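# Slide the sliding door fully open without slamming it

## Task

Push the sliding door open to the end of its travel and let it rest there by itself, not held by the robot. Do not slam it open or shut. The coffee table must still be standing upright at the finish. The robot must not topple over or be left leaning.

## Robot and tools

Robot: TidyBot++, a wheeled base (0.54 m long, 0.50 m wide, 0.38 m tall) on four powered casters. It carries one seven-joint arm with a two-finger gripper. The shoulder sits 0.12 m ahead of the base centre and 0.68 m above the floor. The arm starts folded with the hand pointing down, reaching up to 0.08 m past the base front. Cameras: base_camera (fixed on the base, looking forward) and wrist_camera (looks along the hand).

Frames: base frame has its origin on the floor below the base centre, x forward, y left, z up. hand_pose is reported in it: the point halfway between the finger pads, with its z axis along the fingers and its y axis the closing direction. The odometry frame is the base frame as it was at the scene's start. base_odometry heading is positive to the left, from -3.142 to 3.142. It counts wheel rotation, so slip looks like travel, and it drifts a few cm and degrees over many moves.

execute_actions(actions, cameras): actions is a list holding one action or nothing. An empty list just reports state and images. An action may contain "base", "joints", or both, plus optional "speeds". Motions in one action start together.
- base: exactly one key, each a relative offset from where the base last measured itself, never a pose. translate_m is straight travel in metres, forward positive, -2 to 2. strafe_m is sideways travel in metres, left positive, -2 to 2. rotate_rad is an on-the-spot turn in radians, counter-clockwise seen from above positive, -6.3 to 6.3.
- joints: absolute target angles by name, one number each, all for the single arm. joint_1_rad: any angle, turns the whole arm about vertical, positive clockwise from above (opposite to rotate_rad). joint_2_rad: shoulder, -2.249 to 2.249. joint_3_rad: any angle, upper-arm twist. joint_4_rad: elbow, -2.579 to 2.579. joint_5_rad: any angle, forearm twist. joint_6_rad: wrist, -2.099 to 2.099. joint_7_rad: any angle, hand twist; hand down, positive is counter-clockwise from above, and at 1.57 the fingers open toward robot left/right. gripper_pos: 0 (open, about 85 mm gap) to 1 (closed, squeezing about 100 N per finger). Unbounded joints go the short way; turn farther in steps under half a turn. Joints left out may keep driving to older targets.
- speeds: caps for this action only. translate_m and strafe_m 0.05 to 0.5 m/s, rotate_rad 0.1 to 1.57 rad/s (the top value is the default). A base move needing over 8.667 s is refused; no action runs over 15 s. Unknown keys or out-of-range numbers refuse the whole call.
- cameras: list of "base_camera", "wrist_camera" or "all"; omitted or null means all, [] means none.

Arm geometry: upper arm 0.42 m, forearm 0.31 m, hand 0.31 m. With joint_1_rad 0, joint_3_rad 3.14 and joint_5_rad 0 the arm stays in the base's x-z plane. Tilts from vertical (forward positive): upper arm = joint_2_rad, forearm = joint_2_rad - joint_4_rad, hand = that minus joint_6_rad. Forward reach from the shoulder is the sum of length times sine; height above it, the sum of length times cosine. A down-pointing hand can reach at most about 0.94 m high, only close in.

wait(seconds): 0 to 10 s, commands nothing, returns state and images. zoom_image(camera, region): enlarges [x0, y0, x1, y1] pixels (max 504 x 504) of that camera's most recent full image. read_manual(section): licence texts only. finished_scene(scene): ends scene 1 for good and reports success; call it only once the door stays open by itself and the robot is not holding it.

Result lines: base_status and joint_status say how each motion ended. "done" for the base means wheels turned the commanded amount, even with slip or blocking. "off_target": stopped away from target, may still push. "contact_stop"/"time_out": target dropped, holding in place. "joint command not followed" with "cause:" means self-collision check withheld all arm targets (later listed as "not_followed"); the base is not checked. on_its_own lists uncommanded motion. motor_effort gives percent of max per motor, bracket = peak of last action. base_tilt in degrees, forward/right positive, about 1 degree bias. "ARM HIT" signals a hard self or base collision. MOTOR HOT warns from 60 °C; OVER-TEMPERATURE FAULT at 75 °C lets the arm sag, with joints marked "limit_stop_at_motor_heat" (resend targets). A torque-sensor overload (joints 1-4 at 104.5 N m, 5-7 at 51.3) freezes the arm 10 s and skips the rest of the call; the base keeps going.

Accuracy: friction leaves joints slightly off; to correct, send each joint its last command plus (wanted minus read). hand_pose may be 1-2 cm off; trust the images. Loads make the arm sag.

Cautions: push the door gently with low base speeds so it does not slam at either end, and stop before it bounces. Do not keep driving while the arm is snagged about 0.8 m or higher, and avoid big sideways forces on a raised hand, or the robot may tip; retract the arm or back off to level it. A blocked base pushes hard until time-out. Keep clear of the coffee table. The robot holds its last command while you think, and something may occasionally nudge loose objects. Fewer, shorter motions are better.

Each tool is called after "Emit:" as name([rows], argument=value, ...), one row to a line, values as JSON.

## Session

Emit:
execute_actions(actions=[])

Scene clock: 0.00 s.
base_odometry: x=+0.000 y=+0.000 heading=+0.000 (m, m, rad; odometry frame)
base_tilt: forward=+0.6 right=+0.1 (deg)
base_status: not commanded
joint_positions: joint_1_rad=-0.045 joint_2_rad=-0.394 joint_3_rad=+3.136 joint_4_rad=-2.532 joint_5_rad=-0.008 joint_6_rad=-0.855 joint_7_rad=+1.553 gripper_pos=+0.000
joint_status: not commanded
motor_effort: joint_1_rad=+1 joint_2_rad=-1 joint_3_rad=+0 joint_4_rad=+22 joint_5_rad=+1 joint_6_rad=+3 joint_7_rad=-1 (%)
hand_pose: x=+0.2684 y=+0.0104 z=+0.5937 quat_wxyz=(-0.005, +0.997, +0.014, +0.074) (m; base frame)
pictures: base_camera, wrist_camera
camera_calibration (this result's frames):
wrist_camera: T_world_to_cam=[[0.0769601, -0.995651, -0.0525076, 0.0220851], [-0.982317, -0.0667036, -0.174942, 0.424972], [0.170678, 0.0650426, -0.983178, 0.675549], [0, 0, 0, 1]] pos_world=[0.300455, 0.00639666, 0.73969]
Images, in order (width x height): base_camera 644x364, wrist_camera 644x476.

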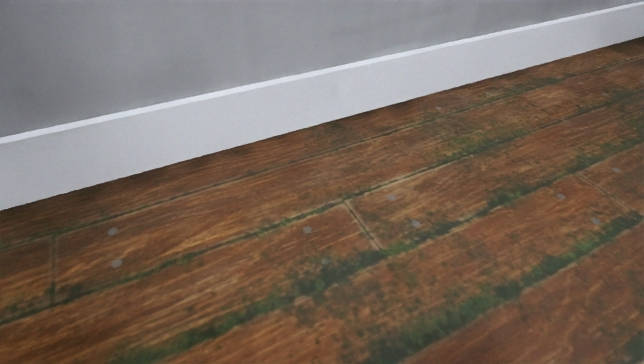

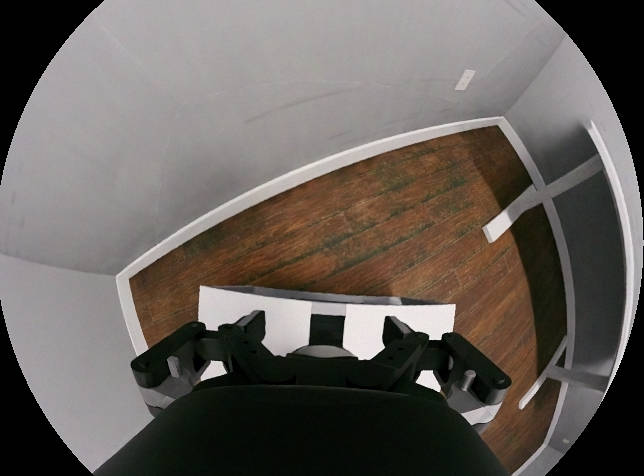

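Emit:
execute_actions([
  {"base":{"rotate_rad":-2.7}},
], cameras=["wrist_camera"])

Emit:
execute_actions([
  {"joints":{"joint_1_rad":0.0,"joint_2_rad":-0.33,"joint_6_rad":0.5}},
])

Scene clock: 8.53 s.
base_odometry: x=+0.000 y=+0.000 heading=-2.699 (m, m, rad; odometry frame)
base_tilt: forward=+0.6 right=+0.2 (deg)
base_status: done
joint_positions: joint_1_rad=-0.045 joint_2_rad=-0.394 joint_3_rad=+3.136 joint_4_rad=-2.532 joint_5_rad=-0.008 joint_6_rad=-0.855 joint_7_rad=+1.553 gripper_pos=+0.000
joint_status: not commanded
motor_effort: joint_1_rad=+1(1) joint_2_rad=-1(1) joint_3_rad=+0(1) joint_4_rad=+19(19) joint_5_rad=+1(1) joint_6_rad=+2(2) joint_7_rad=-1(1) (%)
hand_pose: x=+0.2684 y=+0.0104 z=+0.5937 quat_wxyz=(-0.005, +0.997, +0.014, +0.074) (m; base frame)
pictures: wrist_camera
camera_calibration (this result's frames):
wrist_camera: T_world_to_cam=[[0.0769603, -0.995651, -0.0525075, 0.022085], [-0.982317, -0.0667037, -0.174942, 0.424972], [0.170679, 0.0650426, -0.983178, 0.675549], [0, 0, 0, 1]] pos_world=[0.300455, 0.00639665, 0.73969]
Images, in order (width x height): wrist_camera 644x476.

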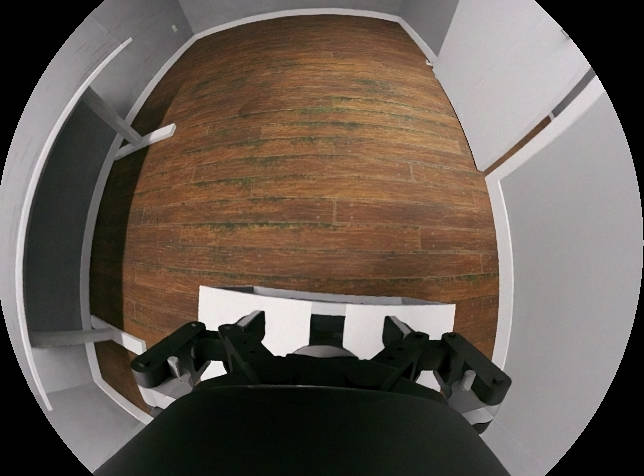

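Scene clock: 10.17 s.
base_odometry: x=+0.000 y=+0.000 heading=-2.699 (m, m, rad; odometry frame)
base_tilt: forward=+0.6 right=+0.2 (deg)
base_status: not commanded
joint_positions: joint_1_rad=-0.013 joint_2_rad=-0.346 joint_3_rad=+3.136 joint_4_rad=-2.530 joint_5_rad=-0.008 joint_6_rad=+0.489 joint_7_rad=+1.553 gripper_pos=+0.000
joint_status: all done
motor_effort: joint_1_rad=+1(1) joint_2_rad=-6(6) joint_3_rad=+1(0) joint_4_rad=+23(24) joint_5_rad=+1(1) joint_6_rad=+9(10) joint_7_rad=-1(1) (%)
hand_pose: x=+0.5422 y=+0.0081 z=+0.8577 quat_wxyz=(-0.012, +0.750, -0.003, +0.661) (m; base frame)
pictures: base_camera, wrist_camera
camera_calibration (this result's frames):
wrist_camera: T_world_to_cam=[[0.0682313, -0.997585, 0.013023, -0.0388401], [-0.0977159, -0.019673, -0.99502, 0.963346], [0.992873, 0.0666189, -0.0988222, -0.315737], [0, 0, 0, 1]] pos_world=[0.410271, 0.00123962, 0.927853]
Images, in order (width x height): base_camera 644x364, wrist_camera 644x476.

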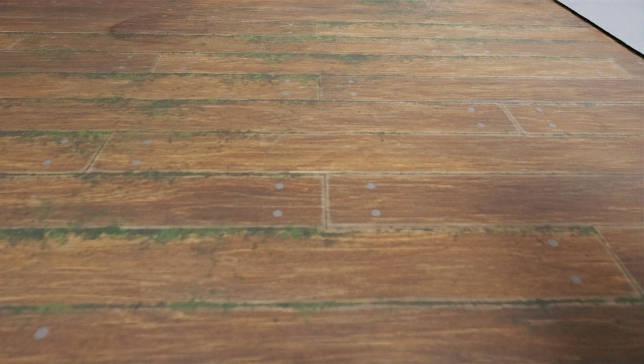

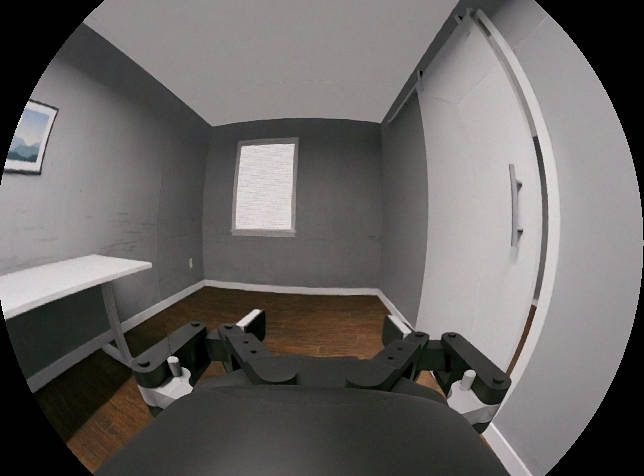

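Emit:
execute_actions([
  {"base":{"translate_m":0.8}},
], cameras=[])

Emit:
execute_actions([
  {"base":{"strafe_m":0.15}},
], cameras=[])

Emit:
execute_actions([
  {"base":{"rotate_rad":-1.57}},
])

Scene clock: 20.10 s.
base_odometry: x=-0.723 y=-0.342 heading=-2.700 (m, m, rad; odometry frame)
base_tilt: forward=+0.7 right=+0.3 (deg)
base_status: done
joint_positions: joint_1_rad=-0.012 joint_2_rad=-0.338 joint_3_rad=+3.136 joint_4_rad=-2.531 joint_5_rad=-0.008 joint_6_rad=+0.489 joint_7_rad=+1.553 gripper_pos=+0.000
joint_status: not commanded
motor_effort: joint_1_rad=+1(1) joint_2_rad=-6(9) joint_3_rad=+0(1) joint_4_rad=+22(24) joint_5_rad=+1(1) joint_6_rad=+9(9) joint_7_rad=-1(1) (%)
hand_pose: x=+0.5433 y=+0.0078 z=+0.8546 quat_wxyz=(-0.012, +0.752, -0.003, +0.659) (m; base frame)
pictures: none
No camera images: the call's "cameras" was empty. Leave "cameras" out to get every camera's image.

Scene clock: 21.57 s.
base_odometry: x=-0.659 y=-0.478 heading=-2.700 (m, m, rad; odometry frame)
base_tilt: forward=+0.6 right=+0.2 (deg)
base_status: done
joint_positions: joint_1_rad=-0.011 joint_2_rad=-0.338 joint_3_rad=+3.136 joint_4_rad=-2.531 joint_5_rad=-0.008 joint_6_rad=+0.489 joint_7_rad=+1.553 gripper_pos=+0.000
joint_status: not commanded
motor_effort: joint_1_rad=+1(0) joint_2_rad=-6(7) joint_3_rad=+0(1) joint_4_rad=+23(23) joint_5_rad=+1(2) joint_6_rad=+9(9) joint_7_rad=-1(1) (%)
hand_pose: x=+0.5434 y=+0.0072 z=+0.8546 quat_wxyz=(-0.011, +0.752, -0.004, +0.659) (m; base frame)
pictures: none
No camera images: the call's "cameras" was empty. Leave "cameras" out to get every camera's image.

Scene clock: 23.87 s.
base_odometry: x=-0.659 y=-0.478 heading=+2.014 (m, m, rad; odometry frame)
base_tilt: forward=+0.5 right=+0.3 (deg)
base_status: done
joint_positions: joint_1_rad=-0.006 joint_2_rad=-0.338 joint_3_rad=+3.136 joint_4_rad=-2.531 joint_5_rad=-0.008 joint_6_rad=+0.489 joint_7_rad=+1.553 gripper_pos=+0.000
joint_status: not commanded
motor_effort: joint_1_rad=+1(2) joint_2_rad=-6(8) joint_3_rad=+0(2) joint_4_rad=+24(23) joint_5_rad=+1(0) joint_6_rad=+9(10) joint_7_rad=-1(1) (%)
hand_pose: x=+0.5434 y=+0.0052 z=+0.8546 quat_wxyz=(-0.010, +0.752, -0.006, +0.659) (m; base frame)
pictures: base_camera, wrist_camera
camera_calibration (this result's frames):
wrist_camera: T_world_to_cam=[[0.0612786, -0.998041, 0.012621, -0.0377344], [-0.105118, -0.0190276, -0.994278, 0.963685], [0.99257, 0.0596013, -0.106078, -0.310678], [0, 0, 0, 1]] pos_world=[0.411982, -0.000807059, 0.925691]
Images, in order (width x height): base_camera 644x364, wrist_camera 644x476.

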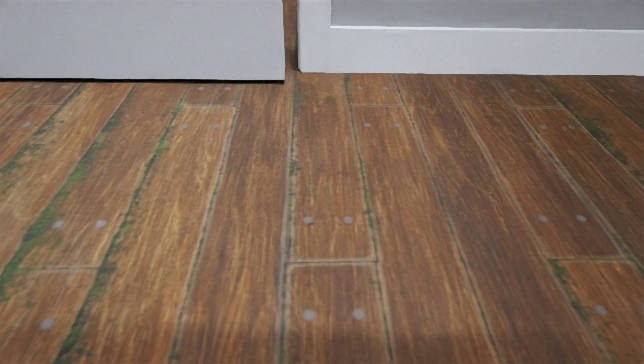

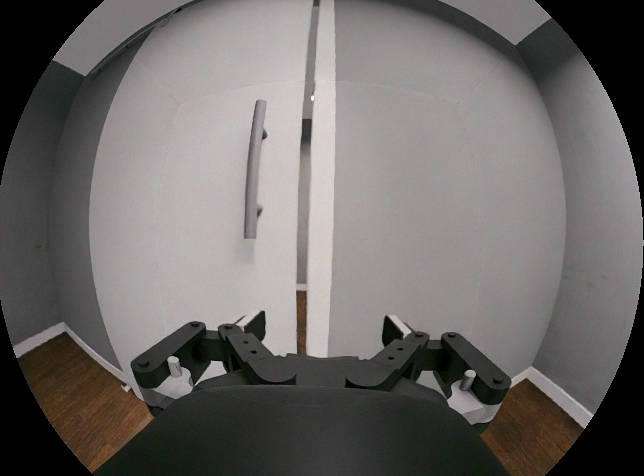

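Emit:
execute_actions([
  {"base":{"strafe_m":0.16},"joints":{"joint_1_rad":0.0,"joint_2_rad":-0.03,"joint_4_rad":-2.08,"joint_6_rad":0.5}},
])

Emit:
execute_actions([
  {"base":{"translate_m":0.07},"speeds":{"translate_m":0.1}},
])

Scene clock: 32.83 s.
base_odometry: x=-0.804 y=-0.546 heading=+2.013 (m, m, rad; odometry frame)
base_tilt: forward=+0.6 right=+0.2 (deg)
base_status: done
joint_positions: joint_1_rad=-0.005 joint_2_rad=-0.042 joint_3_rad=+3.136 joint_4_rad=-2.089 joint_5_rad=-0.008 joint_6_rad=+0.489 joint_7_rad=+1.553 gripper_pos=+0.000
joint_status: all done
motor_effort: joint_1_rad=+1(2) joint_2_rad=-18(18) joint_3_rad=+0(2) joint_4_rad=+25(25) joint_5_rad=+1(1) joint_6_rad=+9(10) joint_7_rad=-1(1) (%)
hand_pose: x=+0.6917 y=+0.0063 z=+0.9621 quat_wxyz=(-0.011, +0.703, -0.006, +0.712) (m; base frame)
pictures: base_camera, wrist_camera
camera_calibration (this result's frames):
wrist_camera: T_world_to_cam=[[0.0587957, -0.998102, 0.0183067, -0.0507618], [0.0398427, -0.0159776, -0.999078, 0.99051], [0.997475, 0.0594709, 0.0388277, -0.589384], [0, 0, 0, 1]] pos_world=[0.551415, 0.000211692, 1.01341]
Images, in order (width x height): base_camera 644x364, wrist_camera 644x476.

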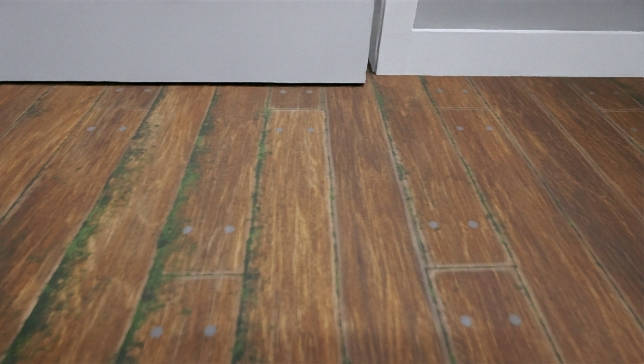

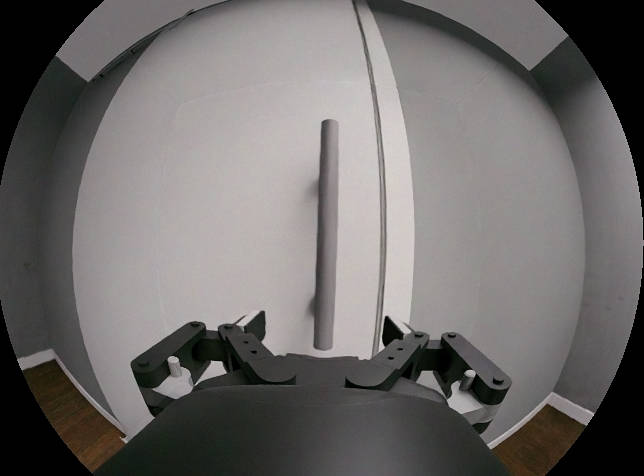

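Scene clock: 34.10 s.
base_odometry: x=-0.834 y=-0.483 heading=+2.013 (m, m, rad; odometry frame)
base_tilt: forward=+0.6 right=+0.2 (deg)
base_status: done
joint_positions: joint_1_rad=-0.005 joint_2_rad=-0.037 joint_3_rad=+3.136 joint_4_rad=-2.088 joint_5_rad=-0.008 joint_6_rad=+0.489 joint_7_rad=+1.553 gripper_pos=+0.000
joint_status: not commanded
motor_effort: joint_1_rad=+1(1) joint_2_rad=-18(20) joint_3_rad=+0(2) joint_4_rad=+24(27) joint_5_rad=+1(1) joint_6_rad=+9(10) joint_7_rad=-1(1) (%)
hand_pose: x=+0.6935 y=+0.0063 z=+0.9594 quat_wxyz=(-0.011, +0.704, -0.006, +0.710) (m; base frame)
pictures: base_camera, wrist_camera
camera_calibration (this result's frames):
wrist_camera: T_world_to_cam=[[0.0588174, -0.998106, 0.018052, -0.0506142], [0.0351942, -0.0159988, -0.999252, 0.991183], [0.997648, 0.0594088, 0.0341865, -0.58672], [0, 0, 0, 1]] pos_world=[0.553433, 0.000195768, 1.01141]
Images, in order (width x height): base_camera 644x364, wrist_camera 644x476.

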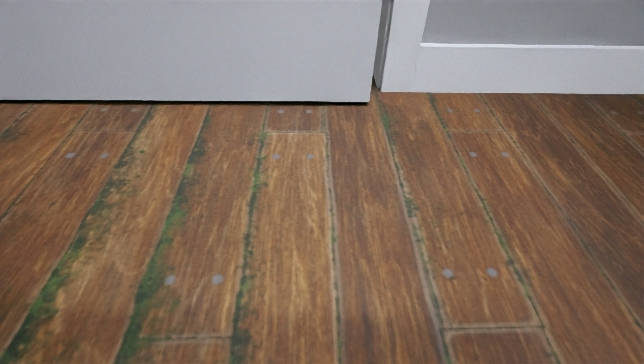

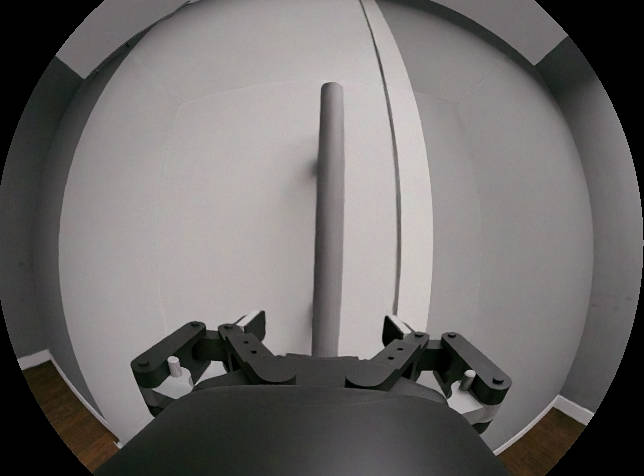

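Emit:
execute_actions([
  {"base":{"translate_m":0.07},"speeds":{"translate_m":0.07}},
])

Scene clock: 38.67 s.
base_odometry: x=-0.865 y=-0.420 heading=+2.013 (m, m, rad; odometry frame)
base_tilt: forward=+0.6 right=+0.2 (deg)
base_status: done
joint_positions: joint_1_rad=-0.005 joint_2_rad=-0.034 joint_3_rad=+3.136 joint_4_rad=-2.088 joint_5_rad=-0.008 joint_6_rad=+0.489 joint_7_rad=+1.553 gripper_pos=+0.000
joint_status: not commanded
motor_effort: joint_1_rad=+1(2) joint_2_rad=-18(21) joint_3_rad=+0(2) joint_4_rad=+25(25) joint_5_rad=+1(0) joint_6_rad=+9(9) joint_7_rad=-1(1) (%)
hand_pose: x=+0.6942 y=+0.0063 z=+0.9583 quat_wxyz=(-0.011, +0.705, -0.006, +0.709) (m; base frame)
pictures: base_camera, wrist_camera
camera_calibration (this result's frames):
wrist_camera: T_world_to_cam=[[0.058851, -0.998105, 0.0179497, -0.0505544], [0.0333077, -0.0160076, -0.999317, 0.991452], [0.997711, 0.0594087, 0.0323025, -0.585563], [0, 0, 0, 1]] pos_world=[0.554174, 0.00019969, 1.0106]
Images, in order (width x height): base_camera 644x364, wrist_camera 644x476.

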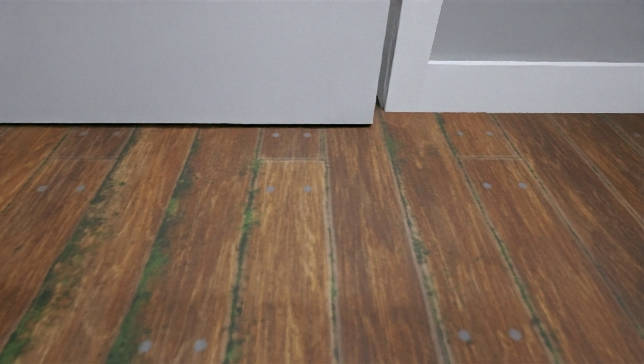

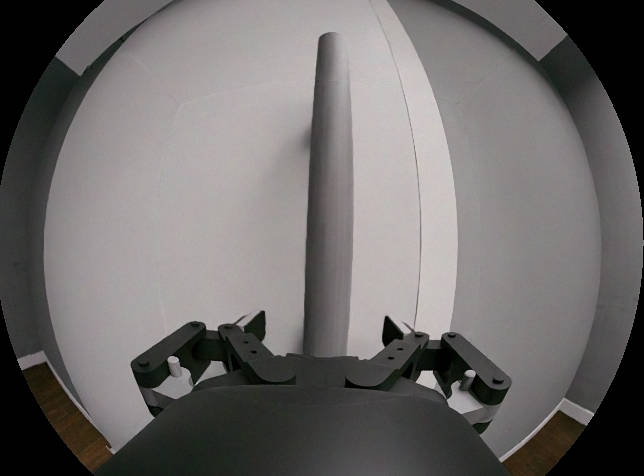

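Emit:
execute_actions([
  {"joints":{"gripper_pos":1.0}},
], cameras=["wrist_camera"])

Emit:
execute_actions([
  {"base":{"strafe_m":0.3},"speeds":{"strafe_m":0.07}},
])

Scene clock: 48.93 s.
base_odometry: x=-0.865 y=-0.420 heading=+2.013 (m, m, rad; odometry frame)
base_tilt: forward=+0.6 right=+0.2 (deg)
base_status: not commanded
joint_positions: joint_1_rad=-0.004 joint_2_rad=-0.034 joint_3_rad=+3.137 joint_4_rad=-2.088 joint_5_rad=-0.008 joint_6_rad=+0.489 joint_7_rad=+1.553 gripper_pos=+0.765
joint_status: gripper_pos off_target (ended at +0.765, target +1.000)
motor_effort: joint_1_rad=+2(4) joint_2_rad=-19(19) joint_3_rad=+0(3) joint_4_rad=+25(27) joint_5_rad=-1(2) joint_6_rad=+9(10) joint_7_rad=-1(1) (%)
hand_pose: x=+0.6942 y=+0.0053 z=+0.9584 quat_wxyz=(-0.010, +0.705, -0.007, +0.709) (m; base frame)
pictures: wrist_camera
camera_calibration (this result's frames):
wrist_camera: T_world_to_cam=[[0.0570789, -0.998208, 0.0179892, -0.0503943], [0.0333636, -0.0161013, -0.999314, 0.991442], [0.997812, 0.0576399, 0.0323847, -0.585671], [0, 0, 0, 1]] pos_world=[0.554188, -0.000582411, 1.01064]
Images, in order (width x height): wrist_camera 644x476.

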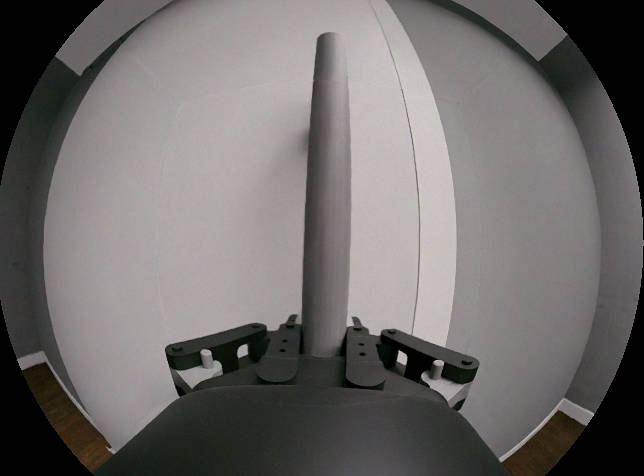

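Scene clock: 53.83 s.
base_odometry: x=-1.136 y=-0.548 heading=+2.013 (m, m, rad; odometry frame)
base_tilt: forward=+0.6 right=+0.2 (deg)
base_status: done
joint_positions: joint_1_rad=-0.008 joint_2_rad=-0.078 joint_3_rad=+3.133 joint_4_rad=-2.131 joint_5_rad=-0.007 joint_6_rad=+0.489 joint_7_rad=+1.553 gripper_pos=+0.765
joint_status: not commanded
motor_effort: joint_1_rad=+3(4) joint_2_rad=-4(20) joint_3_rad=+4(5) joint_4_rad=+37(37) joint_5_rad=-1(3) joint_6_rad=+12(12) joint_7_rad=+0(0) (%)
hand_pose: x=+0.6759 y=+0.0098 z=+0.9578 quat_wxyz=(-0.013, +0.705, -0.003, +0.709) (m; base frame)
pictures: base_camera, wrist_camera
camera_calibration (this result's frames):
wrist_camera: T_world_to_cam=[[0.0653499, -0.99768, 0.0190841, -0.0514597], [0.0342075, -0.0168739, -0.999272, 0.990901], [0.997276, 0.0659552, 0.0330254, -0.568029], [0, 0, 0, 1]] pos_world=[0.535948, 0.00284455, 1.00992]
Images, in order (width x height): base_camera 644x364, wrist_camera 644x476.

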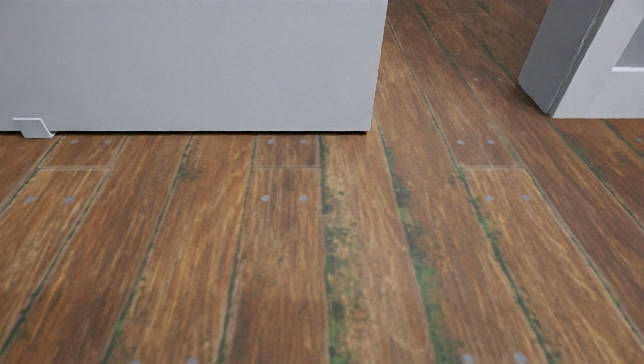

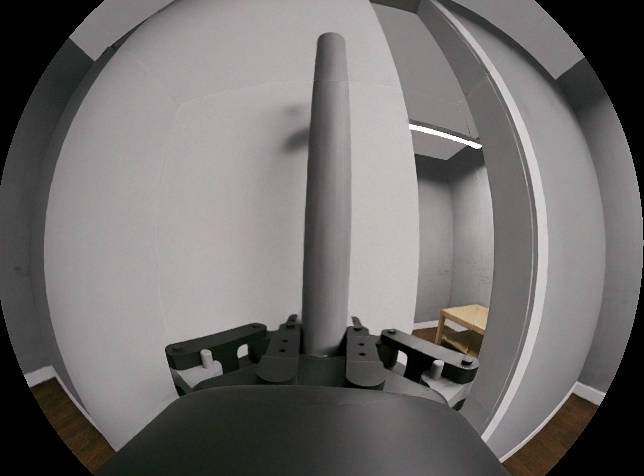

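Emit:
execute_actions([
  {"base":{"translate_m":-0.04},"speeds":{"translate_m":0.05}},
], cameras=[])

Emit:
execute_actions([
  {"base":{"strafe_m":0.45},"speeds":{"strafe_m":0.08}},
])

Emit:
execute_actions([
  {"base":{"strafe_m":0.1},"speeds":{"strafe_m":0.05}},
])

Scene clock: 64.97 s.
base_odometry: x=-1.119 y=-0.584 heading=+2.013 (m, m, rad; odometry frame)
base_tilt: forward=+0.6 right=+0.2 (deg)
base_status: done
joint_positions: joint_1_rad=-0.009 joint_2_rad=+0.008 joint_3_rad=+3.133 joint_4_rad=-2.046 joint_5_rad=-0.007 joint_6_rad=+0.489 joint_7_rad=+1.553 gripper_pos=+0.765
joint_status: not commanded
motor_effort: joint_1_rad=+3(6) joint_2_rad=-27(30) joint_3_rad=+2(4) joint_4_rad=+19(36) joint_5_rad=-2(2) joint_6_rad=+9(11) joint_7_rad=-1(1) (%)
hand_pose: x=+0.7117 y=+0.0110 z=+0.9586 quat_wxyz=(-0.014, +0.705, -0.003, +0.709) (m; base frame)
pictures: none
No camera images: the call's "cameras" was empty. Leave "cameras" out to get every camera's image.

Scene clock: 71.23 s.
base_odometry: x=-1.525 y=-0.777 heading=+2.013 (m, m, rad; odometry frame)
base_tilt: forward=+0.6 right=+0.2 (deg)
base_status: done
joint_positions: joint_1_rad=-0.014 joint_2_rad=-0.055 joint_3_rad=+3.128 joint_4_rad=-2.109 joint_5_rad=-0.007 joint_6_rad=+0.489 joint_7_rad=+1.553 gripper_pos=+0.765
joint_status: not commanded
motor_effort: joint_1_rad=+5(5) joint_2_rad=-10(27) joint_3_rad=+5(6) joint_4_rad=+32(32) joint_5_rad=-1(3) joint_6_rad=+10(11) joint_7_rad=-1(0) (%)
hand_pose: x=+0.6851 y=+0.0164 z=+0.9579 quat_wxyz=(-0.017, +0.705, +0.001, +0.709) (m; base frame)
pictures: base_camera, wrist_camera
camera_calibration (this result's frames):
wrist_camera: T_world_to_cam=[[0.0767761, -0.99686, 0.0193943, -0.0535907], [0.0335537, -0.0168574, -0.999295, 0.991286], [0.996484, 0.0773727, 0.0321541, -0.576441], [0, 0, 0, 1]] pos_world=[0.545267, 0.00788892, 1.01016]
Images, in order (width x height): base_camera 644x364, wrist_camera 644x476.

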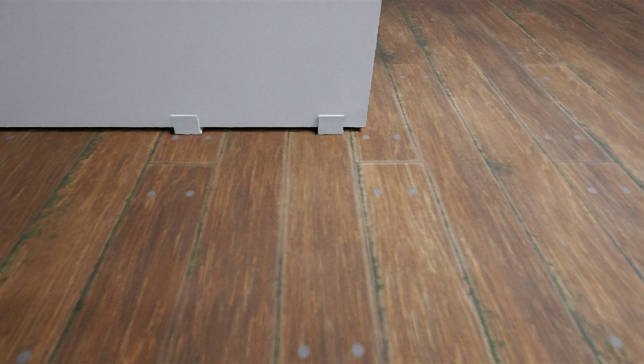

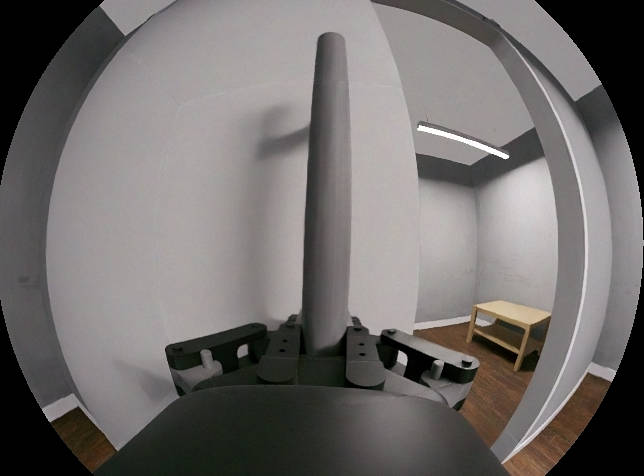

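Scene clock: 73.83 s.
base_odometry: x=-1.616 y=-0.820 heading=+2.014 (m, m, rad; odometry frame)
base_tilt: forward=+0.5 right=+0.2 (deg)
base_status: done
joint_positions: joint_1_rad=-0.004 joint_2_rad=-0.069 joint_3_rad=+3.137 joint_4_rad=-2.122 joint_5_rad=-0.007 joint_6_rad=+0.489 joint_7_rad=+1.553 gripper_pos=+0.765
joint_status: not commanded
motor_effort: joint_1_rad=+3(5) joint_2_rad=-6(11) joint_3_rad=+3(5) joint_4_rad=+35(36) joint_5_rad=-1(3) joint_6_rad=+12(11) joint_7_rad=-1(0) (%)
hand_pose: x=+0.6796 y=+0.0052 z=+0.9578 quat_wxyz=(-0.010, +0.705, -0.006, +0.709) (m; base frame)
pictures: base_camera, wrist_camera
camera_calibration (this result's frames):
wrist_camera: T_world_to_cam=[[0.0572789, -0.998178, 0.0189706, -0.0507007], [0.0337059, -0.0170575, -0.999286, 0.991097], [0.997789, 0.0578775, 0.0326675, -0.571302], [0, 0, 0, 1]] pos_world=[0.539537, -0.000637151, 1.01001]
Images, in order (width x height): base_camera 644x364, wrist_camera 644x476.

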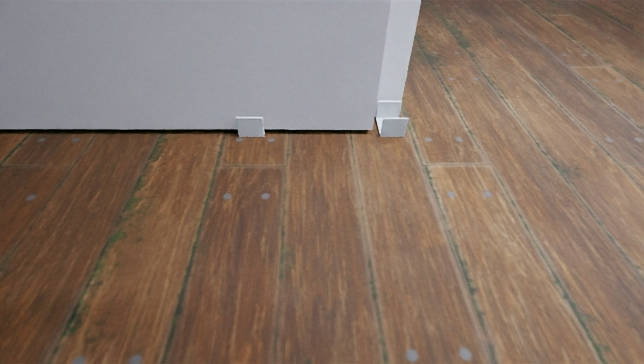

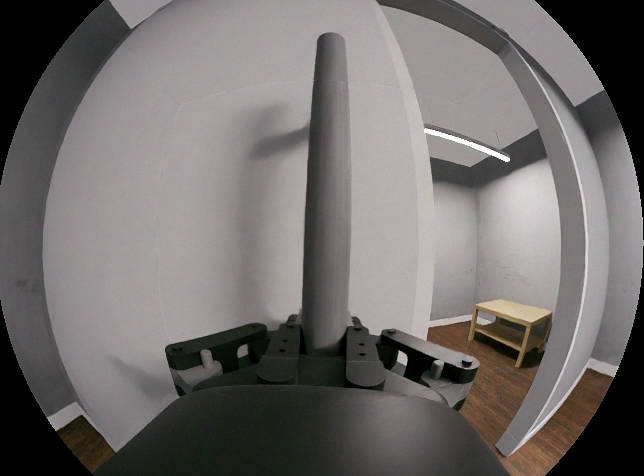

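Emit:
execute_actions([
  {"base":{"strafe_m":0.07},"speeds":{"strafe_m":0.05}},
], cameras=["base_camera"])

Emit:
execute_actions([
  {"base":{"strafe_m":0.05},"speeds":{"strafe_m":0.05}},
], cameras=["base_camera"])

Emit:
execute_actions([
  {"base":{"strafe_m":0.04},"speeds":{"strafe_m":0.05}},
], cameras=["base_camera"])

Scene clock: 80.43 s.
base_odometry: x=-1.679 y=-0.850 heading=+2.014 (m, m, rad; odometry frame)
base_tilt: forward=+0.6 right=+0.2 (deg)
base_status: done
joint_positions: joint_1_rad=+0.001 joint_2_rad=-0.079 joint_3_rad=+3.143 joint_4_rad=-2.132 joint_5_rad=-0.006 joint_6_rad=+0.489 joint_7_rad=+1.553 gripper_pos=+0.765
joint_status: not commanded
motor_effort: joint_1_rad=+2(5) joint_2_rad=-3(8) joint_3_rad=+1(5) joint_4_rad=+37(38) joint_5_rad=-1(3) joint_6_rad=+12(12) joint_7_rad=+0(0) (%)
hand_pose: x=+0.6756 y=-0.0005 z=+0.9577 quat_wxyz=(-0.006, +0.705, -0.010, +0.710) (m; base frame)
pictures: base_camera
Images, in order (width x height): base_camera 644x364.

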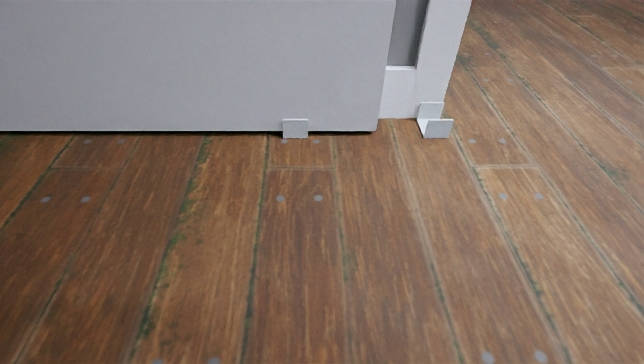

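Scene clock: 81.93 s.
base_odometry: x=-1.723 y=-0.871 heading=+2.014 (m, m, rad; odometry frame)
base_tilt: forward=+0.5 right=+0.2 (deg)
base_status: done
joint_positions: joint_1_rad=+0.046 joint_2_rad=-0.079 joint_3_rad=+3.175 joint_4_rad=-2.132 joint_5_rad=-0.005 joint_6_rad=+0.489 joint_7_rad=+1.553 gripper_pos=+0.765
joint_status: not commanded
motor_effort: joint_1_rad=-8(11) joint_2_rad=-8(8) joint_3_rad=-8(12) joint_4_rad=+34(37) joint_5_rad=-2(3) joint_6_rad=+12(13) joint_7_rad=+1(1) (%)
hand_pose: x=+0.6741 y=-0.0439 z=+0.9578 quat_wxyz=(+0.020, +0.704, -0.037, +0.709) (m; base frame)
pictures: base_camera
Images, in order (width x height): base_camera 644x364.

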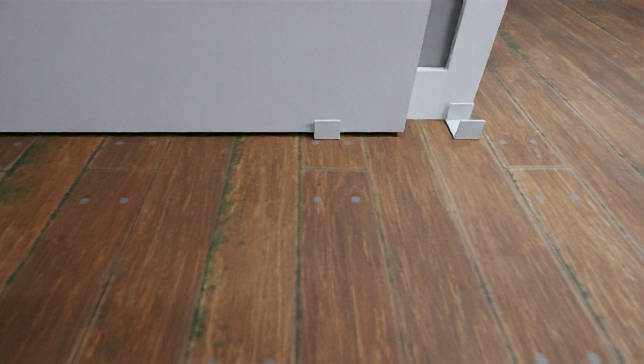

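Scene clock: 83.20 s.
base_odometry: x=-1.759 y=-0.888 heading=+2.013 (m, m, rad; odometry frame)
base_tilt: forward=+0.5 right=+0.4 (deg)
base_status: done
joint_positions: joint_1_rad=+0.080 joint_2_rad=-0.073 joint_3_rad=+3.209 joint_4_rad=-2.126 joint_5_rad=-0.003 joint_6_rad=+0.489 joint_7_rad=+1.553 gripper_pos=+0.765
joint_status: not commanded
motor_effort: joint_1_rad=-14(17) joint_2_rad=-11(11) joint_3_rad=-15(18) joint_4_rad=+32(33) joint_5_rad=-3(4) joint_6_rad=+12(13) joint_7_rad=+2(2) (%)
hand_pose: x=+0.6727 y=-0.0826 z=+0.9580 quat_wxyz=(+0.044, +0.702, -0.061, +0.708) (m; base frame)
pictures: base_camera
Images, in order (width x height): base_camera 644x364.

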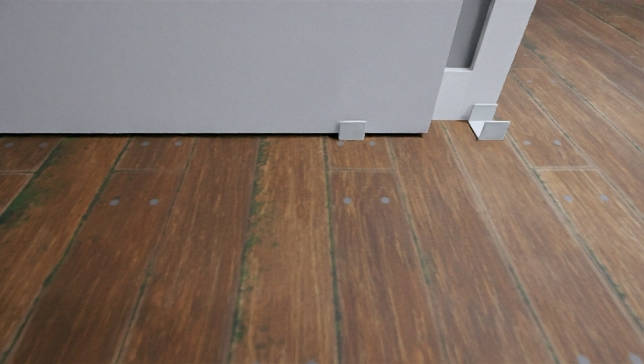

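At the stop. Relieve and release.

Emit:
execute_actions([
  {"base":{"strafe_m":-0.07},"speeds":{"strafe_m":0.05}},
], cameras=["base_camera"])

Emit:
execute_actions([
  {"joints":{"gripper_pos":0}},
], cameras=[])

Emit:
execute_actions([
  {"base":{"translate_m":-0.15},"speeds":{"translate_m":0.15}},
])

Scene clock: 89.17 s.
base_odometry: x=-1.695 y=-0.858 heading=+2.013 (m, m, rad; odometry frame)
base_tilt: forward=+0.5 right=+0.3 (deg)
base_status: done
joint_positions: joint_1_rad=+0.010 joint_2_rad=-0.081 joint_3_rad=+3.155 joint_4_rad=-2.133 joint_5_rad=-0.001 joint_6_rad=+0.489 joint_7_rad=+1.553 gripper_pos=+0.765
joint_status: not commanded
motor_effort: joint_1_rad=-1(14) joint_2_rad=-7(11) joint_3_rad=-2(15) joint_4_rad=+34(38) joint_5_rad=+0(5) joint_6_rad=+11(13) joint_7_rad=+0(3) (%)
hand_pose: x=+0.6750 y=-0.0120 z=+0.9579 quat_wxyz=(+0.002, +0.704, -0.015, +0.710) (m; base frame)
pictures: base_camera
Images, in order (width x height): base_camera 644x364.

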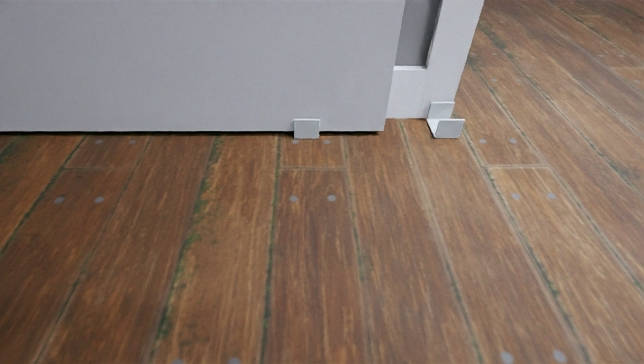

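Scene clock: 90.27 s.
base_odometry: x=-1.696 y=-0.858 heading=+2.013 (m, m, rad; odometry frame)
base_tilt: forward=+0.6 right=+0.2 (deg)
base_status: not commanded
joint_positions: joint_1_rad=+0.008 joint_2_rad=-0.041 joint_3_rad=+3.152 joint_4_rad=-2.088 joint_5_rad=-0.001 joint_6_rad=+0.489 joint_7_rad=+1.553 gripper_pos=+0.000
joint_status: all done
motor_effort: joint_1_rad=+2(4) joint_2_rad=-17(20) joint_3_rad=+0(4) joint_4_rad=+24(34) joint_5_rad=+1(1) joint_6_rad=+9(11) joint_7_rad=-1(1) (%)
hand_pose: x=+0.6927 y=-0.0090 z=+0.9620 quat_wxyz=(+0.000, +0.702, -0.013, +0.712) (m; base frame)
pictures: none
No camera images: the call's "cameras" was empty. Leave "cameras" out to get every camera's image.

Scene clock: 91.93 s.
base_odometry: x=-1.631 y=-0.994 heading=+2.013 (m, m, rad; odometry frame)
base_tilt: forward=+0.6 right=+0.2 (deg)
base_status: done
joint_positions: joint_1_rad=+0.008 joint_2_rad=-0.037 joint_3_rad=+3.152 joint_4_rad=-2.087 joint_5_rad=-0.001 joint_6_rad=+0.489 joint_7_rad=+1.553 gripper_pos=+0.000
joint_status: not commanded
motor_effort: joint_1_rad=+1(1) joint_2_rad=-18(21) joint_3_rad=+0(0) joint_4_rad=+25(26) joint_5_rad=+1(1) joint_6_rad=+9(10) joint_7_rad=-1(1) (%)
hand_pose: x=+0.6938 y=-0.0090 z=+0.9603 quat_wxyz=(+0.000, +0.704, -0.013, +0.711) (m; base frame)
pictures: base_camera, wrist_camera
camera_calibration (this result's frames):
wrist_camera: T_world_to_cam=[[0.0338668, -0.999151, 0.0234681, -0.0538074], [0.0362409, -0.0222384, -0.999096, 0.990901], [0.998769, 0.0346866, 0.035457, -0.588357], [0, 0, 0, 1]] pos_world=[0.553544, -0.0113175, 1.01213]
Images, in order (width x height): base_camera 644x364, wrist_camera 644x476.

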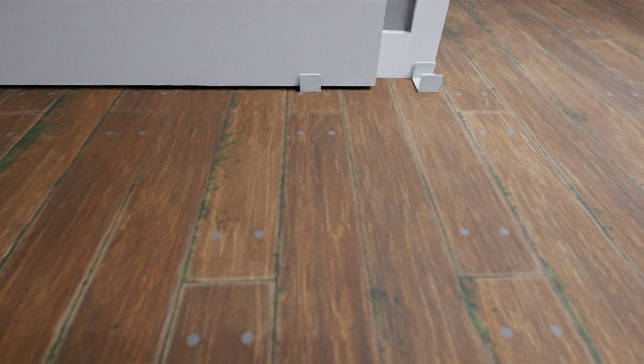

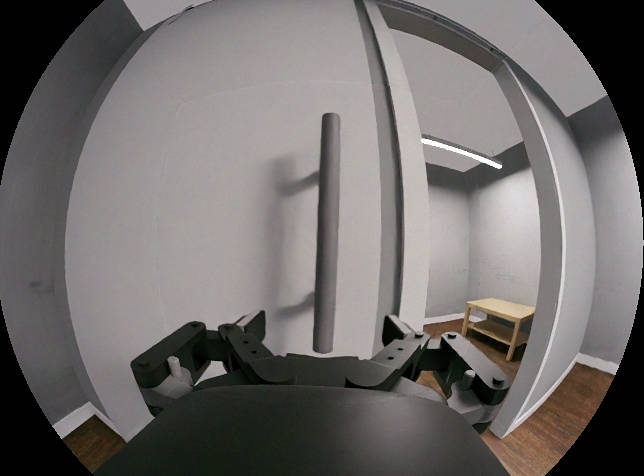

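Emit:
finished_scene(scene=2)

The scene is finished: the task was done.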